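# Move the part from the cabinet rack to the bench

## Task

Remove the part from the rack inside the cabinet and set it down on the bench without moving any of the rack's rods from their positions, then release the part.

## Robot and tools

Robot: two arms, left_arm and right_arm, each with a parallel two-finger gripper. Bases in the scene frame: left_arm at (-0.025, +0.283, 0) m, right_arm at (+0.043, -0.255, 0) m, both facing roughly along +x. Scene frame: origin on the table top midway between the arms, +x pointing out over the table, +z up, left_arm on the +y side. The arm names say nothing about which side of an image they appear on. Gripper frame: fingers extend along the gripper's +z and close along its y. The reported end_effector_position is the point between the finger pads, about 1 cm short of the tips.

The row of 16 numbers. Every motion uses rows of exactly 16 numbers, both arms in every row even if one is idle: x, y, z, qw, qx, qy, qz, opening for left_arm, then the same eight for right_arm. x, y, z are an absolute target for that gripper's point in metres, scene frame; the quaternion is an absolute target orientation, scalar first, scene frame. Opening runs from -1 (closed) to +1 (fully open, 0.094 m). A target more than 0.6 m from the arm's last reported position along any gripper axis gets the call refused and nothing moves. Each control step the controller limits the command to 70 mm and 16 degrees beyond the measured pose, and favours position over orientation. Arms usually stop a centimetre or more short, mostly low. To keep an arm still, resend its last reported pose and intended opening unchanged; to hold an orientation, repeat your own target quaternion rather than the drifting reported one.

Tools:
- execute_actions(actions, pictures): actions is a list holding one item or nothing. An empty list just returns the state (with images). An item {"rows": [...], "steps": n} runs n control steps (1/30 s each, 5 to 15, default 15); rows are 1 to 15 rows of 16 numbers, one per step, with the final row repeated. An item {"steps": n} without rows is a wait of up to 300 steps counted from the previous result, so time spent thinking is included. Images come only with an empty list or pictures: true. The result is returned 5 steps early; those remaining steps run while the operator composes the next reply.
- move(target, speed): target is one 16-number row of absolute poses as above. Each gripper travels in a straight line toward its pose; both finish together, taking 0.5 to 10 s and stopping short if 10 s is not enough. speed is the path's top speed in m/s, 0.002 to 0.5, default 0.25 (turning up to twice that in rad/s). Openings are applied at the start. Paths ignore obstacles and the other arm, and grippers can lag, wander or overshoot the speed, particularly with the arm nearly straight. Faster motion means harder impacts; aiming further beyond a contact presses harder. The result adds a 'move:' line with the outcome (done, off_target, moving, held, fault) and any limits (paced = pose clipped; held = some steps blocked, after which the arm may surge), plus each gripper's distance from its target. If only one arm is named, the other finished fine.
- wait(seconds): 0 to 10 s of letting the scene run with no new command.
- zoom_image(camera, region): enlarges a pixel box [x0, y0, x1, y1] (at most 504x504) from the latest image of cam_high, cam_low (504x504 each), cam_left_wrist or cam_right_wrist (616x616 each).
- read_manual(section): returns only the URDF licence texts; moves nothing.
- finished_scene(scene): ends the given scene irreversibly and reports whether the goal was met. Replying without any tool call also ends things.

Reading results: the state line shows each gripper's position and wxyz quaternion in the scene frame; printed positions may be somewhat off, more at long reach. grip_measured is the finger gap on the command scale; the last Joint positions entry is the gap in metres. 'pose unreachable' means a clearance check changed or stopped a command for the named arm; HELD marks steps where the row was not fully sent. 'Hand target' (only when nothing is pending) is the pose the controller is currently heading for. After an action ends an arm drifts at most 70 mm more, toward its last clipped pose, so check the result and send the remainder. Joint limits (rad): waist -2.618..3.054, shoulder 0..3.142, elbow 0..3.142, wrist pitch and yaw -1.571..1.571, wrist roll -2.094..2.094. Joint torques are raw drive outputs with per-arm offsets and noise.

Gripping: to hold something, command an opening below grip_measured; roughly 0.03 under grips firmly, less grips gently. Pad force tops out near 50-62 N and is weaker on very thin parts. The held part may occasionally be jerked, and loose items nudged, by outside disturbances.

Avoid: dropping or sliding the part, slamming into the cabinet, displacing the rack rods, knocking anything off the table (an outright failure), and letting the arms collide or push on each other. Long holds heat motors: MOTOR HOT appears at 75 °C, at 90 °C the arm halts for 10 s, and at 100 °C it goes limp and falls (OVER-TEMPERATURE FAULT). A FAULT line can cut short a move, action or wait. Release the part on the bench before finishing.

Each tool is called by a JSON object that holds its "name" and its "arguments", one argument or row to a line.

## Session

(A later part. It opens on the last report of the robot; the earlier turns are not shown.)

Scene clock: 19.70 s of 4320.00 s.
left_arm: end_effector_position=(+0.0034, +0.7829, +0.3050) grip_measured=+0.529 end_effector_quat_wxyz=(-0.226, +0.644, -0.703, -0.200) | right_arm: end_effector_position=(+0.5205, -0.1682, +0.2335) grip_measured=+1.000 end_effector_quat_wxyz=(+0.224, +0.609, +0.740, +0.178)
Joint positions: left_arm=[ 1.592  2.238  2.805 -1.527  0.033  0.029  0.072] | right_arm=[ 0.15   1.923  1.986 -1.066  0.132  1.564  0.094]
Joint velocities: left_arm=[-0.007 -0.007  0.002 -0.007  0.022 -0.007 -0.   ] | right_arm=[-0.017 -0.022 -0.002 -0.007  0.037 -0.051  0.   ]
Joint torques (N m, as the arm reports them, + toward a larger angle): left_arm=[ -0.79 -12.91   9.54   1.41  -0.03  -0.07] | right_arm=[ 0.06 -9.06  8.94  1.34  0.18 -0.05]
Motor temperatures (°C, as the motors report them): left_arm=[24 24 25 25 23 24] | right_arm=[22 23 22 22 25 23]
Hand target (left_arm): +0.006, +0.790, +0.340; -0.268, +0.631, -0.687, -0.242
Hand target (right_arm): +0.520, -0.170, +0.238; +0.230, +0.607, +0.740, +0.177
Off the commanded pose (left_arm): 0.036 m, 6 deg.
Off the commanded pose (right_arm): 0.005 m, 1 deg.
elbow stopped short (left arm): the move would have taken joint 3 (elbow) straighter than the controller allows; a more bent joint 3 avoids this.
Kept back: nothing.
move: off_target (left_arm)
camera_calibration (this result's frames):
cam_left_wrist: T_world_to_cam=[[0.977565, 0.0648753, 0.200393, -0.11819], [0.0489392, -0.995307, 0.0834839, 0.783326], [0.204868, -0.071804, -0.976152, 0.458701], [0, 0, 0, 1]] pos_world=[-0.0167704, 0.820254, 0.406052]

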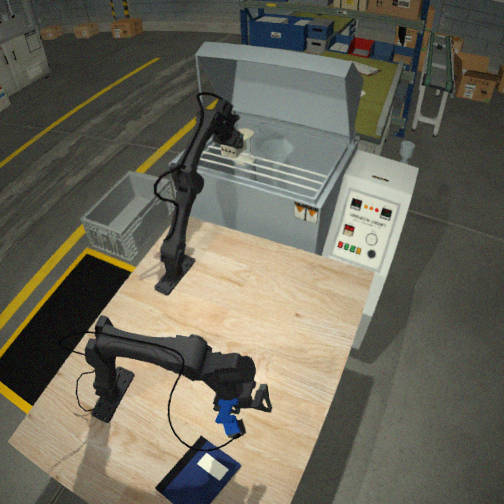

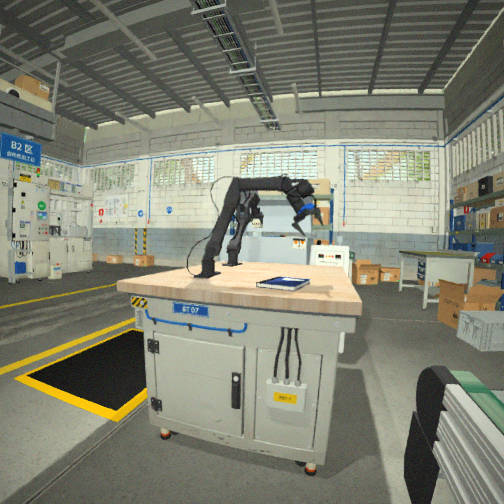

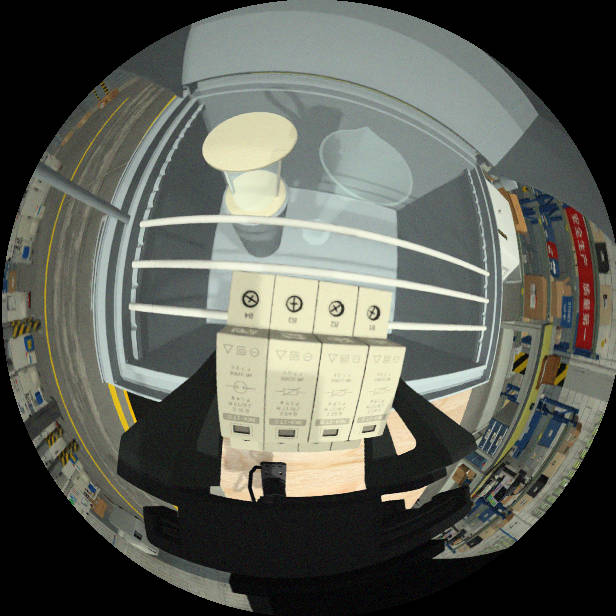

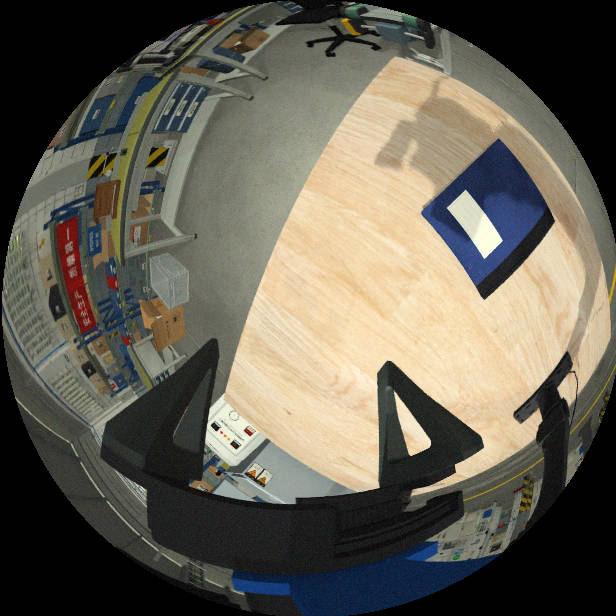

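{"name": "move", "arguments": {
  "target": [0.38,0.3,0.33,0.315,0,0.949,0,0.495,0.52,-0.17,0.238,0.23,0.607,0.74,0.177,1],
  "speed": 0.25
}}

{"name": "move", "arguments": {
  "target": [0.38,0.3,0.085,0.315,0,0.949,0,0.495,0.52,-0.17,0.238,0.23,0.607,0.74,0.177,1],
  "speed": 0.2
}}

{"name": "zoom_image", "arguments": {
  "camera": "cam_low",
  "region": [240, 210, 360, 290]
}}

Scene clock: 23.53 s of 4320.00 s.
left_arm: end_effector_position=(+0.3756, +0.3024, +0.3008) grip_measured=+0.530 end_effector_quat_wxyz=(+0.243, +0.002, +0.970, +0.009) | right_arm: end_effector_position=(+0.5205, -0.1682, +0.2335) grip_measured=+1.000 end_effector_quat_wxyz=(+0.224, +0.609, +0.740, +0.178)
Joint positions: left_arm=[ 0.115  1.786  2.151 -1.445  0.006  0.051  0.072] | right_arm=[ 0.15   1.923  1.986 -1.066  0.132  1.564  0.094]
Joint velocities: left_arm=[-0.002  0.007 -0.012 -0.007 -0.022 -0.022  0.   ] | right_arm=[-0.002  0.022 -0.007  0.037 -0.007 -0.037  0.   ]
Joint torques (N m, as the arm reports them, + toward a larger angle): left_arm=[ 0.24 -9.51 10.61  1.19 -0.08  0.12] | right_arm=[ 0.03 -9.04  8.9   1.34  0.18 -0.05]
Motor temperatures (°C, as the motors report them): left_arm=[24 24 25 25 23 24] | right_arm=[22 23 23 23 25 23]
Hand target (left_arm): +0.384, +0.304, +0.331; +0.298, +0.005, +0.954, +0.016
Hand target (right_arm): +0.520, -0.170, +0.238; +0.230, +0.607, +0.740, +0.177
Off the commanded pose (left_arm): 0.030 m, 9 deg.
Off the commanded pose (right_arm): 0.005 m, 1 deg.
Kept back: nothing.
move: off_target (left_arm)
camera_calibration (this result's frames):
cam_left_wrist: T_world_to_cam=[[0.174167, -0.972846, 0.152433, 0.179988], [-0.969553, -0.142357, 0.199253, 0.377033], [-0.172143, -0.182495, -0.96802, 0.516435], [0, 0, 0, 1]] pos_world=[0.423106, 0.323021, 0.397358]

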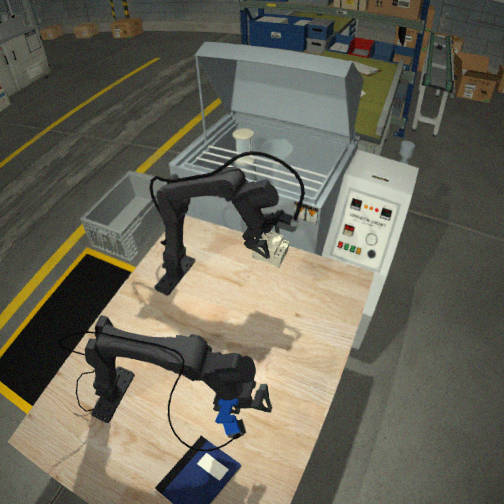

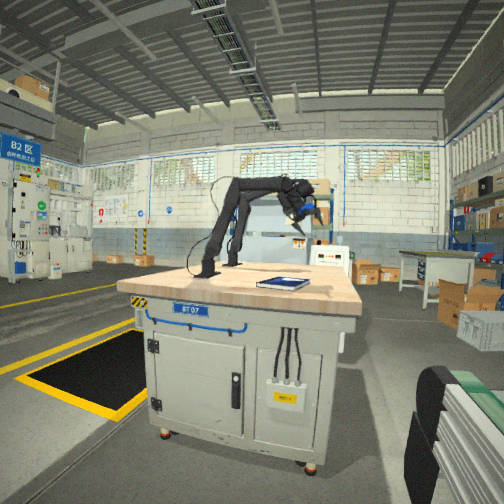

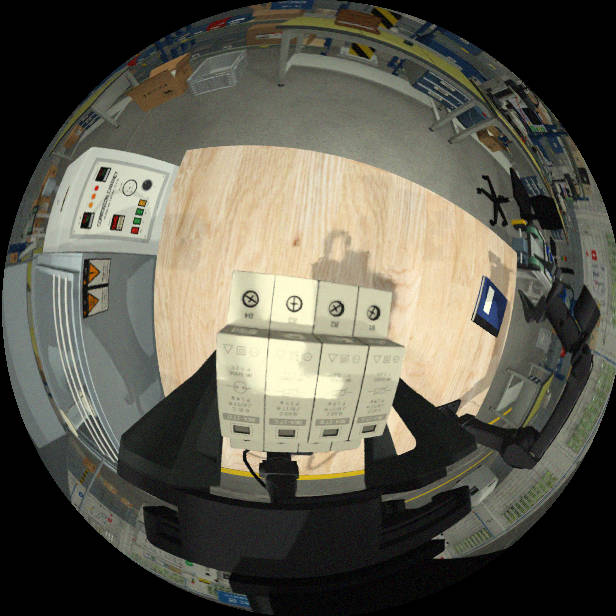

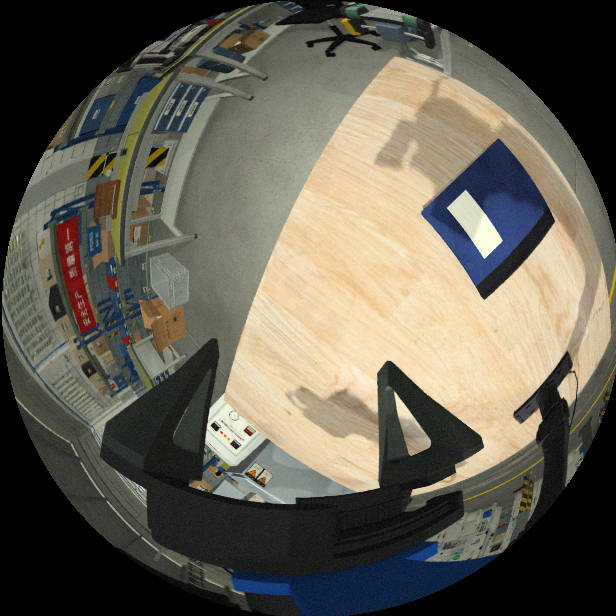

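Scene clock: 25.43 s of 4320.00 s.
left_arm: end_effector_position=(+0.3529, +0.2979, +0.0639) grip_measured=+0.530 end_effector_quat_wxyz=(+0.260, +0.005, +0.966, +0.001) | right_arm: end_effector_position=(+0.5205, -0.1682, +0.2335) grip_measured=+1.000 end_effector_quat_wxyz=(+0.224, +0.609, +0.740, +0.178)
Joint positions: left_arm=[ 0.115  1.584  0.919 -0.38   0.025  0.05   0.072] | right_arm=[ 0.15   1.923  1.986 -1.066  0.132  1.564  0.094]
Joint velocities: left_arm=[-0.002  0.017  0.007  0.066  0.022 -0.037  0.   ] | right_arm=[ 0.002  0.022  0.007 -0.037 -0.11  -0.037  0.   ]
Joint torques (N m, as the arm reports them, + toward a larger angle): left_arm=[ 0.72 -8.52  7.12  1.47  0.07 -0.07] | right_arm=[ 0.06 -9.04  8.94  1.34  0.18 -0.03]
Motor temperatures (°C, as the motors report them): left_arm=[24 24 25 26 23 24] | right_arm=[22 23 23 23 25 23]
Hand target (left_arm): +0.373, +0.300, +0.085; +0.314, +0.000, +0.950, -0.001
Hand target (right_arm): +0.520, -0.170, +0.238; +0.230, +0.607, +0.740, +0.177
Off the commanded pose (left_arm): 0.034 m, 7 deg.
Off the commanded pose (right_arm): 0.005 m, 1 deg.
Kept back: nothing.
move: off_target (left_arm)
camera_calibration (this result's frames):
cam_left_wrist: T_world_to_cam=[[0.159562, -0.971873, 0.173213, 0.219228], [-0.977394, -0.130874, 0.166052, 0.403081], [-0.138712, -0.195793, -0.970785, 0.27474], [0, 0, 0, 1]] pos_world=[0.397098, 0.319607, 0.161808]

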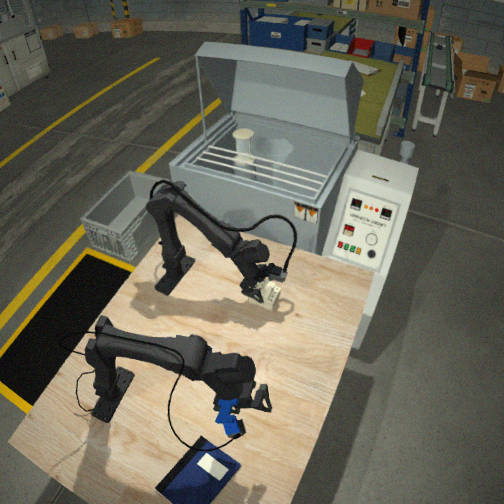

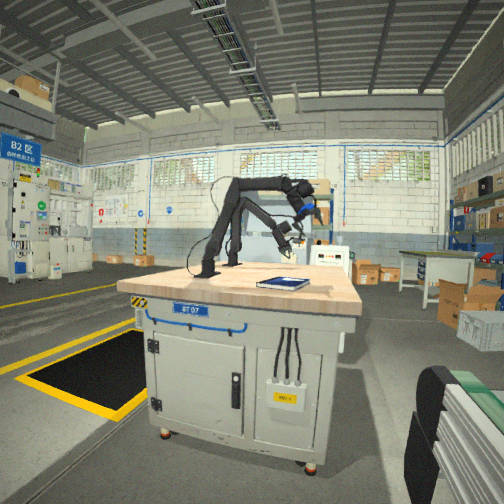

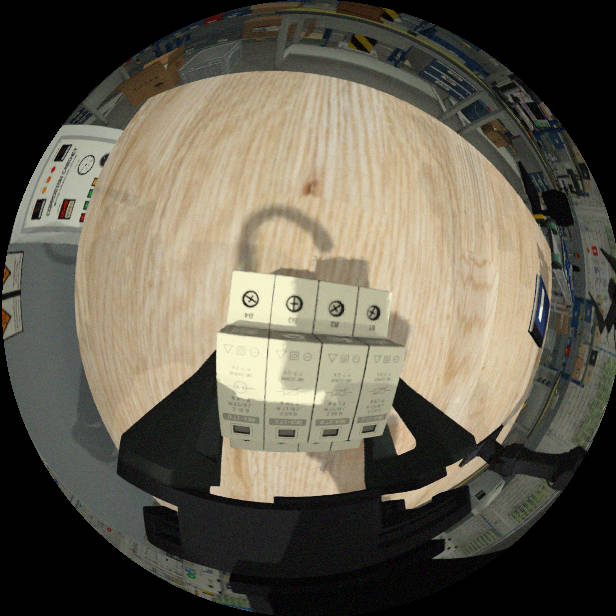

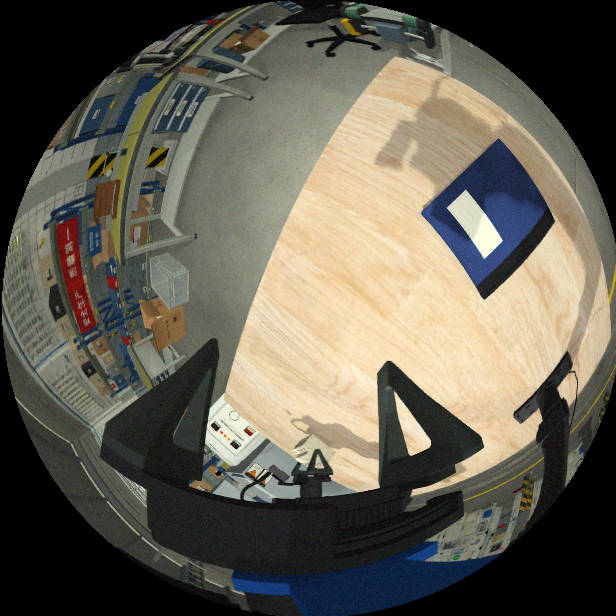

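Region (240, 210, 360, 290) of cam_low's 504x504 image, scaled by 4.200, with more detail than that image has.

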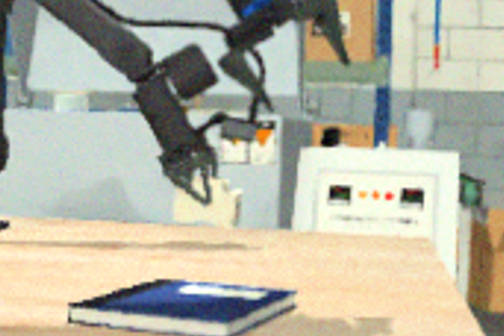

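{"name": "move", "arguments": {
  "target": [0.38,0.3,0.057,0.35,0,0.937,0,0.495,0.52,-0.17,0.238,0.23,0.607,0.74,0.177,1],
  "speed": 0.03
}}

{"name": "zoom_image", "arguments": {
  "camera": "cam_low",
  "region": [240, 210, 360, 290]
}}

Scene clock: 29.03 s of 4320.00 s.
left_arm: end_effector_position=(+0.3575, +0.2973, +0.0382) grip_measured=+0.530 end_effector_quat_wxyz=(+0.296, +0.005, +0.955, +0.000) | right_arm: end_effector_position=(+0.5205, -0.1682, +0.2335) grip_measured=+1.000 end_effector_quat_wxyz=(+0.224, +0.609, +0.740, +0.178)
Joint positions: left_arm=[ 0.115  1.615  0.79  -0.144  0.03   0.049  0.072] | right_arm=[ 0.15   1.923  1.986 -1.066  0.132  1.564  0.094]
Joint velocities: left_arm=[-0.002  0.002 -0.007  0.007  0.007  0.007 -0.   ] | right_arm=[0.002 0.002 0.002 0.037 0.022 0.022 0.   ]
Joint torques (N m, as the arm reports them, + toward a larger angle): left_arm=[ 1.07 -7.36  7.15  1.69  0.11 -0.08] | right_arm=[ 0.08 -9.06  8.97  1.34  0.18 -0.05]
Motor temperatures (°C, as the motors report them): left_arm=[24 24 25 26 23 24] | right_arm=[22 24 23 23 25 23]
Hand target (left_arm): +0.378, +0.300, +0.058; +0.348, -0.000, +0.937, -0.002
Hand target (right_arm): +0.520, -0.170, +0.238; +0.230, +0.607, +0.740, +0.177
Off the commanded pose (left_arm): 0.029 m, 7 deg.
Off the commanded pose (right_arm): 0.005 m, 1 deg.
Kept back: nothing.
move: off_target (left_arm)
camera_calibration (this result's frames):
cam_left_wrist: T_world_to_cam=[[0.144101, -0.971991, 0.185659, 0.22738], [-0.987378, -0.128768, 0.0922141, 0.417527], [-0.0657243, -0.196603, -0.978278, 0.224753], [0, 0, 0, 1]] pos_world=[0.394263, 0.318963, 0.139154]

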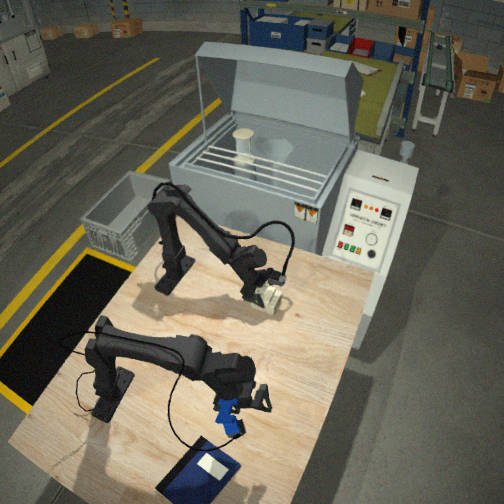

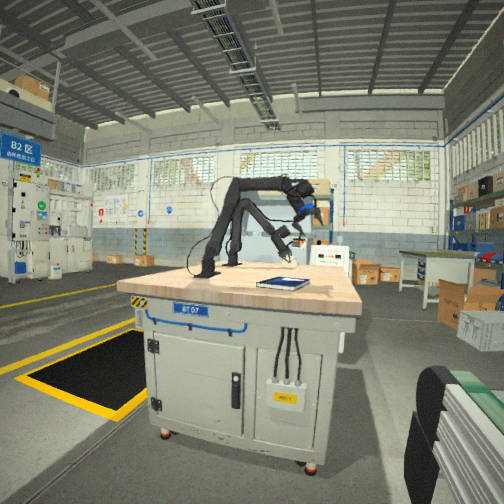

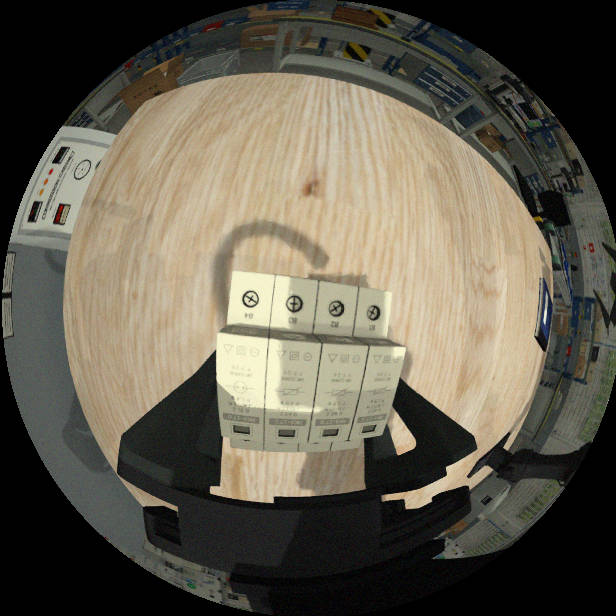

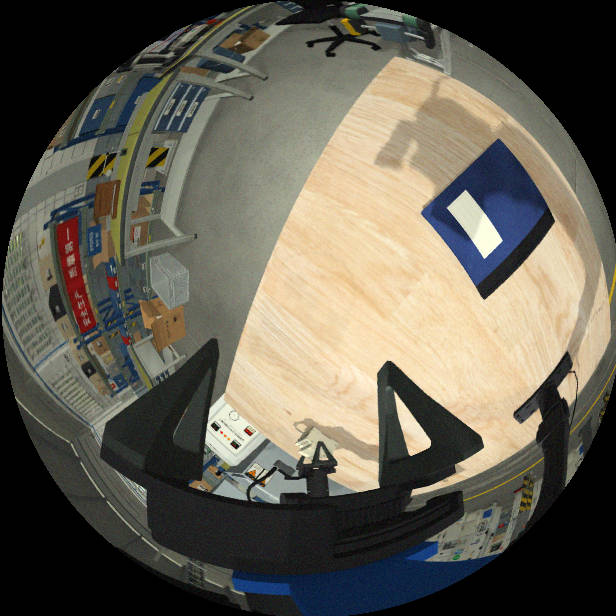

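Region (240, 210, 360, 290) of cam_low's 504x504 image, scaled by 4.200, with more detail than that image has.

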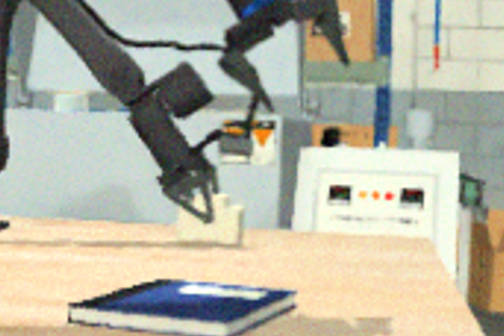

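{"name": "move", "arguments": {
  "target": [0.38,0.3,0.045,0.35,0,0.937,0,0.495,0.52,-0.17,0.238,0.23,0.607,0.74,0.177,1],
  "speed": 0.02
}}

Scene clock: 32.23 s of 4320.00 s.
left_arm: end_effector_position=(+0.3628, +0.2969, +0.0314) grip_measured=+0.530 end_effector_quat_wxyz=(+0.307, +0.005, +0.952, -0.001) | right_arm: end_effector_position=(+0.5205, -0.1682, +0.2335) grip_measured=+1.000 end_effector_quat_wxyz=(+0.224, +0.609, +0.740, +0.178)
Joint positions: left_arm=[ 0.115  1.644  0.772 -0.076  0.033  0.046  0.072] | right_arm=[ 0.15   1.923  1.986 -1.066  0.132  1.564  0.094]
Joint velocities: left_arm=[ 0.002  0.002 -0.002 -0.051  0.037 -0.022 -0.   ] | right_arm=[ 0.002  0.007 -0.002  0.022 -0.051 -0.051  0.   ]
Joint torques (N m, as the arm reports them, + toward a larger angle): left_arm=[ 0.88 -7.37  6.45  1.6   0.06 -0.02] | right_arm=[ 0.07 -9.04  8.97  1.33  0.17 -0.04]
Motor temperatures (°C, as the motors report them): left_arm=[24 24 25 27 23 24] | right_arm=[22 24 23 23 25 23]
Hand target (left_arm): +0.379, +0.300, +0.045; +0.348, -0.000, +0.937, -0.001
Hand target (right_arm): +0.520, -0.170, +0.238; +0.230, +0.607, +0.740, +0.177
Off the commanded pose (left_arm): 0.022 m, 5 deg.
Off the commanded pose (right_arm): 0.005 m, 1 deg.
Kept back: nothing.
move: off_target (left_arm)
camera_calibration (this result's frames):
cam_left_wrist: T_world_to_cam=[[0.14041, -0.971252, 0.192236, 0.228445], [-0.989121, -0.128998, 0.0707061, 0.424722], [-0.0438753, -0.200072, -0.978798, 0.211477], [0, 0, 0, 1]] pos_world=[0.397304, 0.318977, 0.133047]

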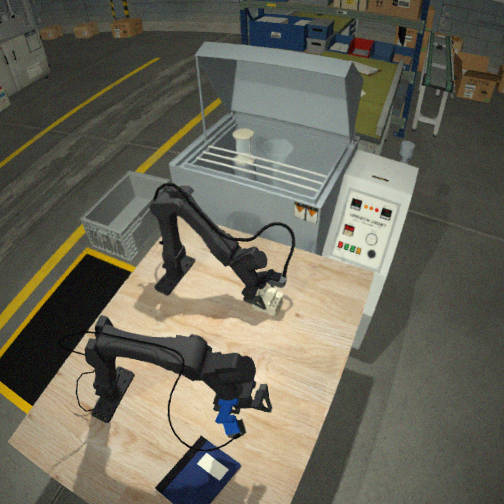

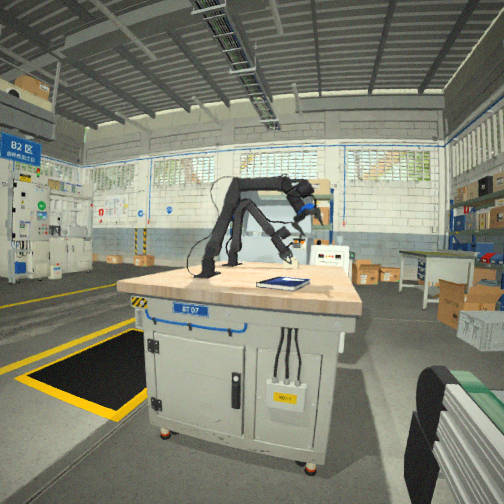

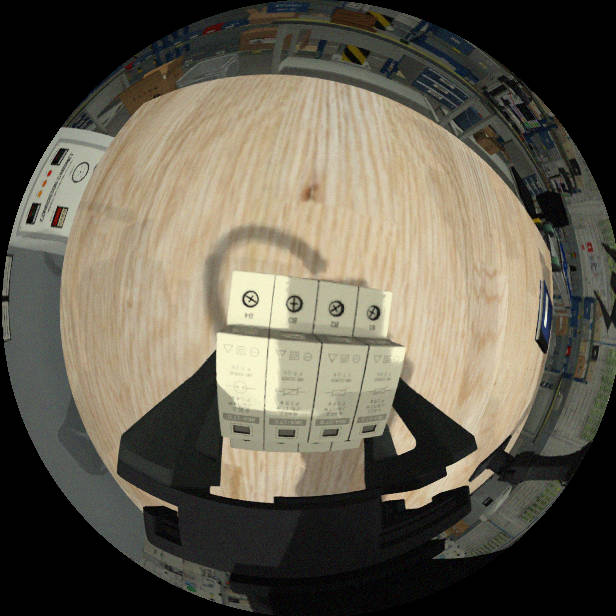

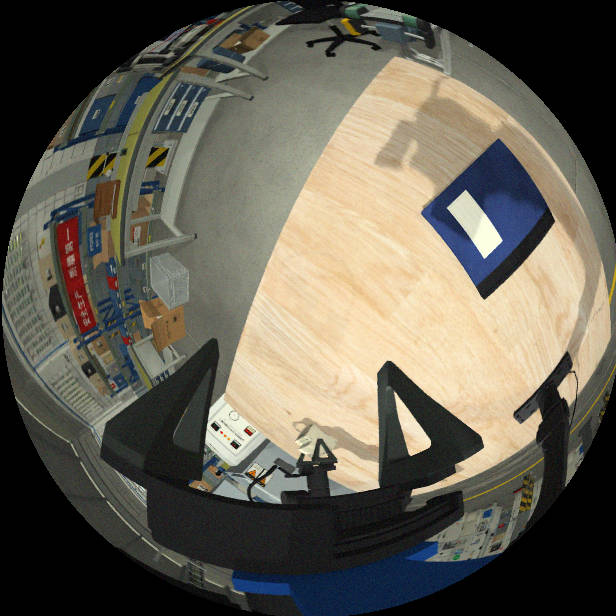

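Likely touching. Release.

{"name": "execute_actions", "arguments": {
  "actions": [
    {"rows":[[0.38,0.3,0.045,0.35,0,0.937,0,1,0.52,-0.17,0.238,0.23,0.607,0.74,0.177,1]],"steps":10}
  ]
}}

{"name": "move", "arguments": {
  "target": [0.35,0.3,0.13,0.31,0,0.95,0,1,0.52,-0.17,0.238,0.23,0.607,0.74,0.177,1],
  "speed": 0.15
}}

Scene clock: 32.63 s of 4320.00 s.
left_arm: end_effector_position=(+0.3712, +0.2973, +0.0375) grip_measured=+1.000 end_effector_quat_wxyz=(+0.327, +0.005, +0.945, -0.000) | right_arm: end_effector_position=(+0.5205, -0.1682, +0.2335) grip_measured=+1.000 end_effector_quat_wxyz=(+0.224, +0.609, +0.740, +0.178)
Joint positions: left_arm=[ 0.115  1.644  0.772 -0.033  0.033  0.046  0.094] | right_arm=[ 0.15   1.923  1.986 -1.066  0.132  1.564  0.094]
Joint velocities: left_arm=[ 0.002  0.002 -0.007  0.242  0.007 -0.037  0.   ] | right_arm=[ 0.002 -0.017 -0.002  0.022  0.037  0.022  0.   ]
Joint torques (N m, as the arm reports them, + toward a larger angle): left_arm=[ 0.85 -6.9   6.49  1.16  0.05 -0.02] | right_arm=[ 0.04 -9.06  8.98  1.35  0.19 -0.05]
Motor temperatures (°C, as the motors report them): left_arm=[24 24 25 27 23 24] | right_arm=[22 24 23 23 25 23]
Steps of this call (steps 1 to 7: nothing new was sent; steps 8 to 12: the first 5 steps of this action). Readings (end_effector_position):
8: left_arm (+0.3635, +0.2969, +0.0317) | right_arm (+0.5205, -0.1682, +0.2335)
9: left_arm (+0.3654, +0.2970, +0.0331) | right_arm (+0.5205, -0.1682, +0.2335)
11: left_arm (+0.3698, +0.2972, +0.0364) | right_arm (+0.5205, -0.1682, +0.2335)
12: the state above

Scene clock: 34.37 s of 4320.00 s.
left_arm: end_effector_position=(+0.3464, +0.2961, +0.1128) grip_measured=+1.000 end_effector_quat_wxyz=(+0.293, +0.004, +0.956, -0.002) | right_arm: end_effector_position=(+0.5205, -0.1682, +0.2335) grip_measured=+1.000 end_effector_quat_wxyz=(+0.224, +0.609, +0.740, +0.178)
Joint positions: left_arm=[ 0.115  1.45   0.961 -0.489  0.033  0.046  0.094] | right_arm=[ 0.15   1.923  1.986 -1.066  0.132  1.564  0.094]
Joint velocities: left_arm=[-0.002 -0.002  0.007 -0.007  0.037 -0.022  0.   ] | right_arm=[ 0.022 -0.007  0.002  0.037  0.007  0.066  0.   ]
Joint torques (N m, as the arm reports them, + toward a larger angle): left_arm=[ 0.91 -7.17 10.09  0.93 -0.01  0.  ] | right_arm=[ 0.05 -9.06  8.95  1.34  0.17 -0.05]
Motor temperatures (°C, as the motors report them): left_arm=[24 24 25 27 23 24] | right_arm=[22 24 23 23 25 23]
Hand target (left_arm): +0.352, +0.300, +0.130; +0.311, +0.000, +0.951, +0.000
Hand target (right_arm): +0.520, -0.170, +0.238; +0.230, +0.607, +0.740, +0.177
Off your previous action's commanded pose (left_arm): 0.007 m, 2 deg at its last step (step 5 of this call).
Off your previous action's commanded pose (right_arm): 0.005 m, 1 deg at its last step (step 5 of this call).
Off the commanded pose (left_arm): 0.018 m, 2 deg.
Off the commanded pose (right_arm): 0.005 m, 1 deg.
Kept back: nothing.
move: off_target (left_arm)
camera_calibration (this result's frames):
cam_left_wrist: T_world_to_cam=[[0.14646, -0.970893, 0.189514, 0.212458], [-0.986501, -0.129167, 0.100659, 0.398373], [-0.07325, -0.201698, -0.976705, 0.300673], [0, 0, 0, 1]] pos_world=[0.383903, 0.318376, 0.213306]

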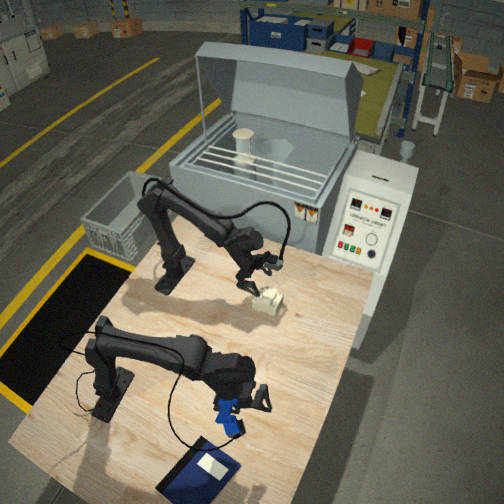

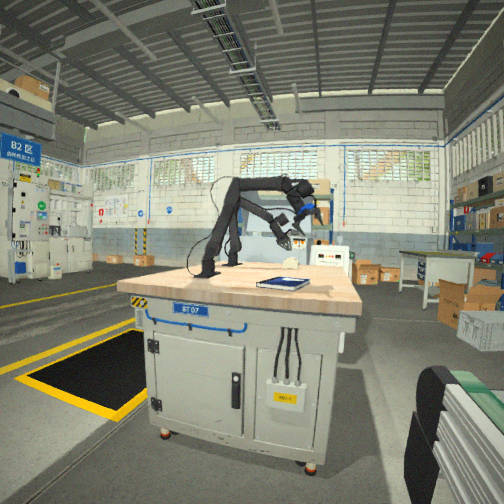

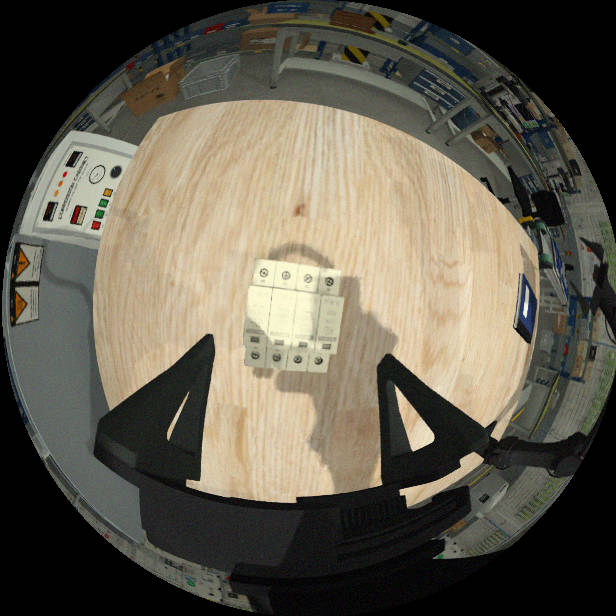

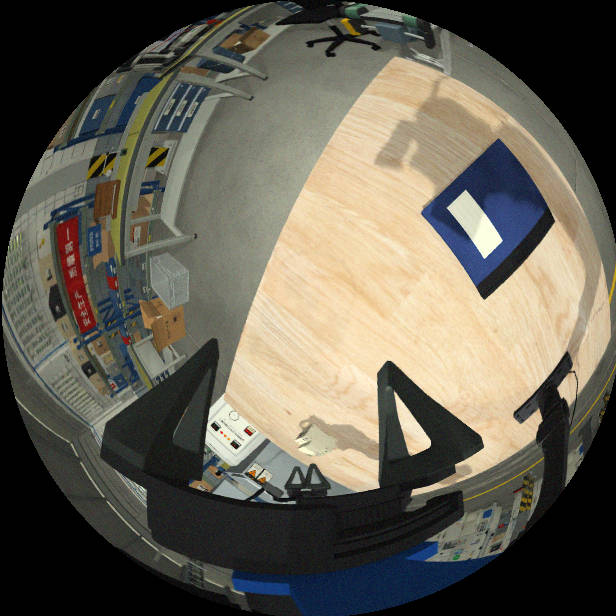

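{"name": "finished_scene", "arguments": {
  "scene": 1
}}

The scene is finished: the task was done.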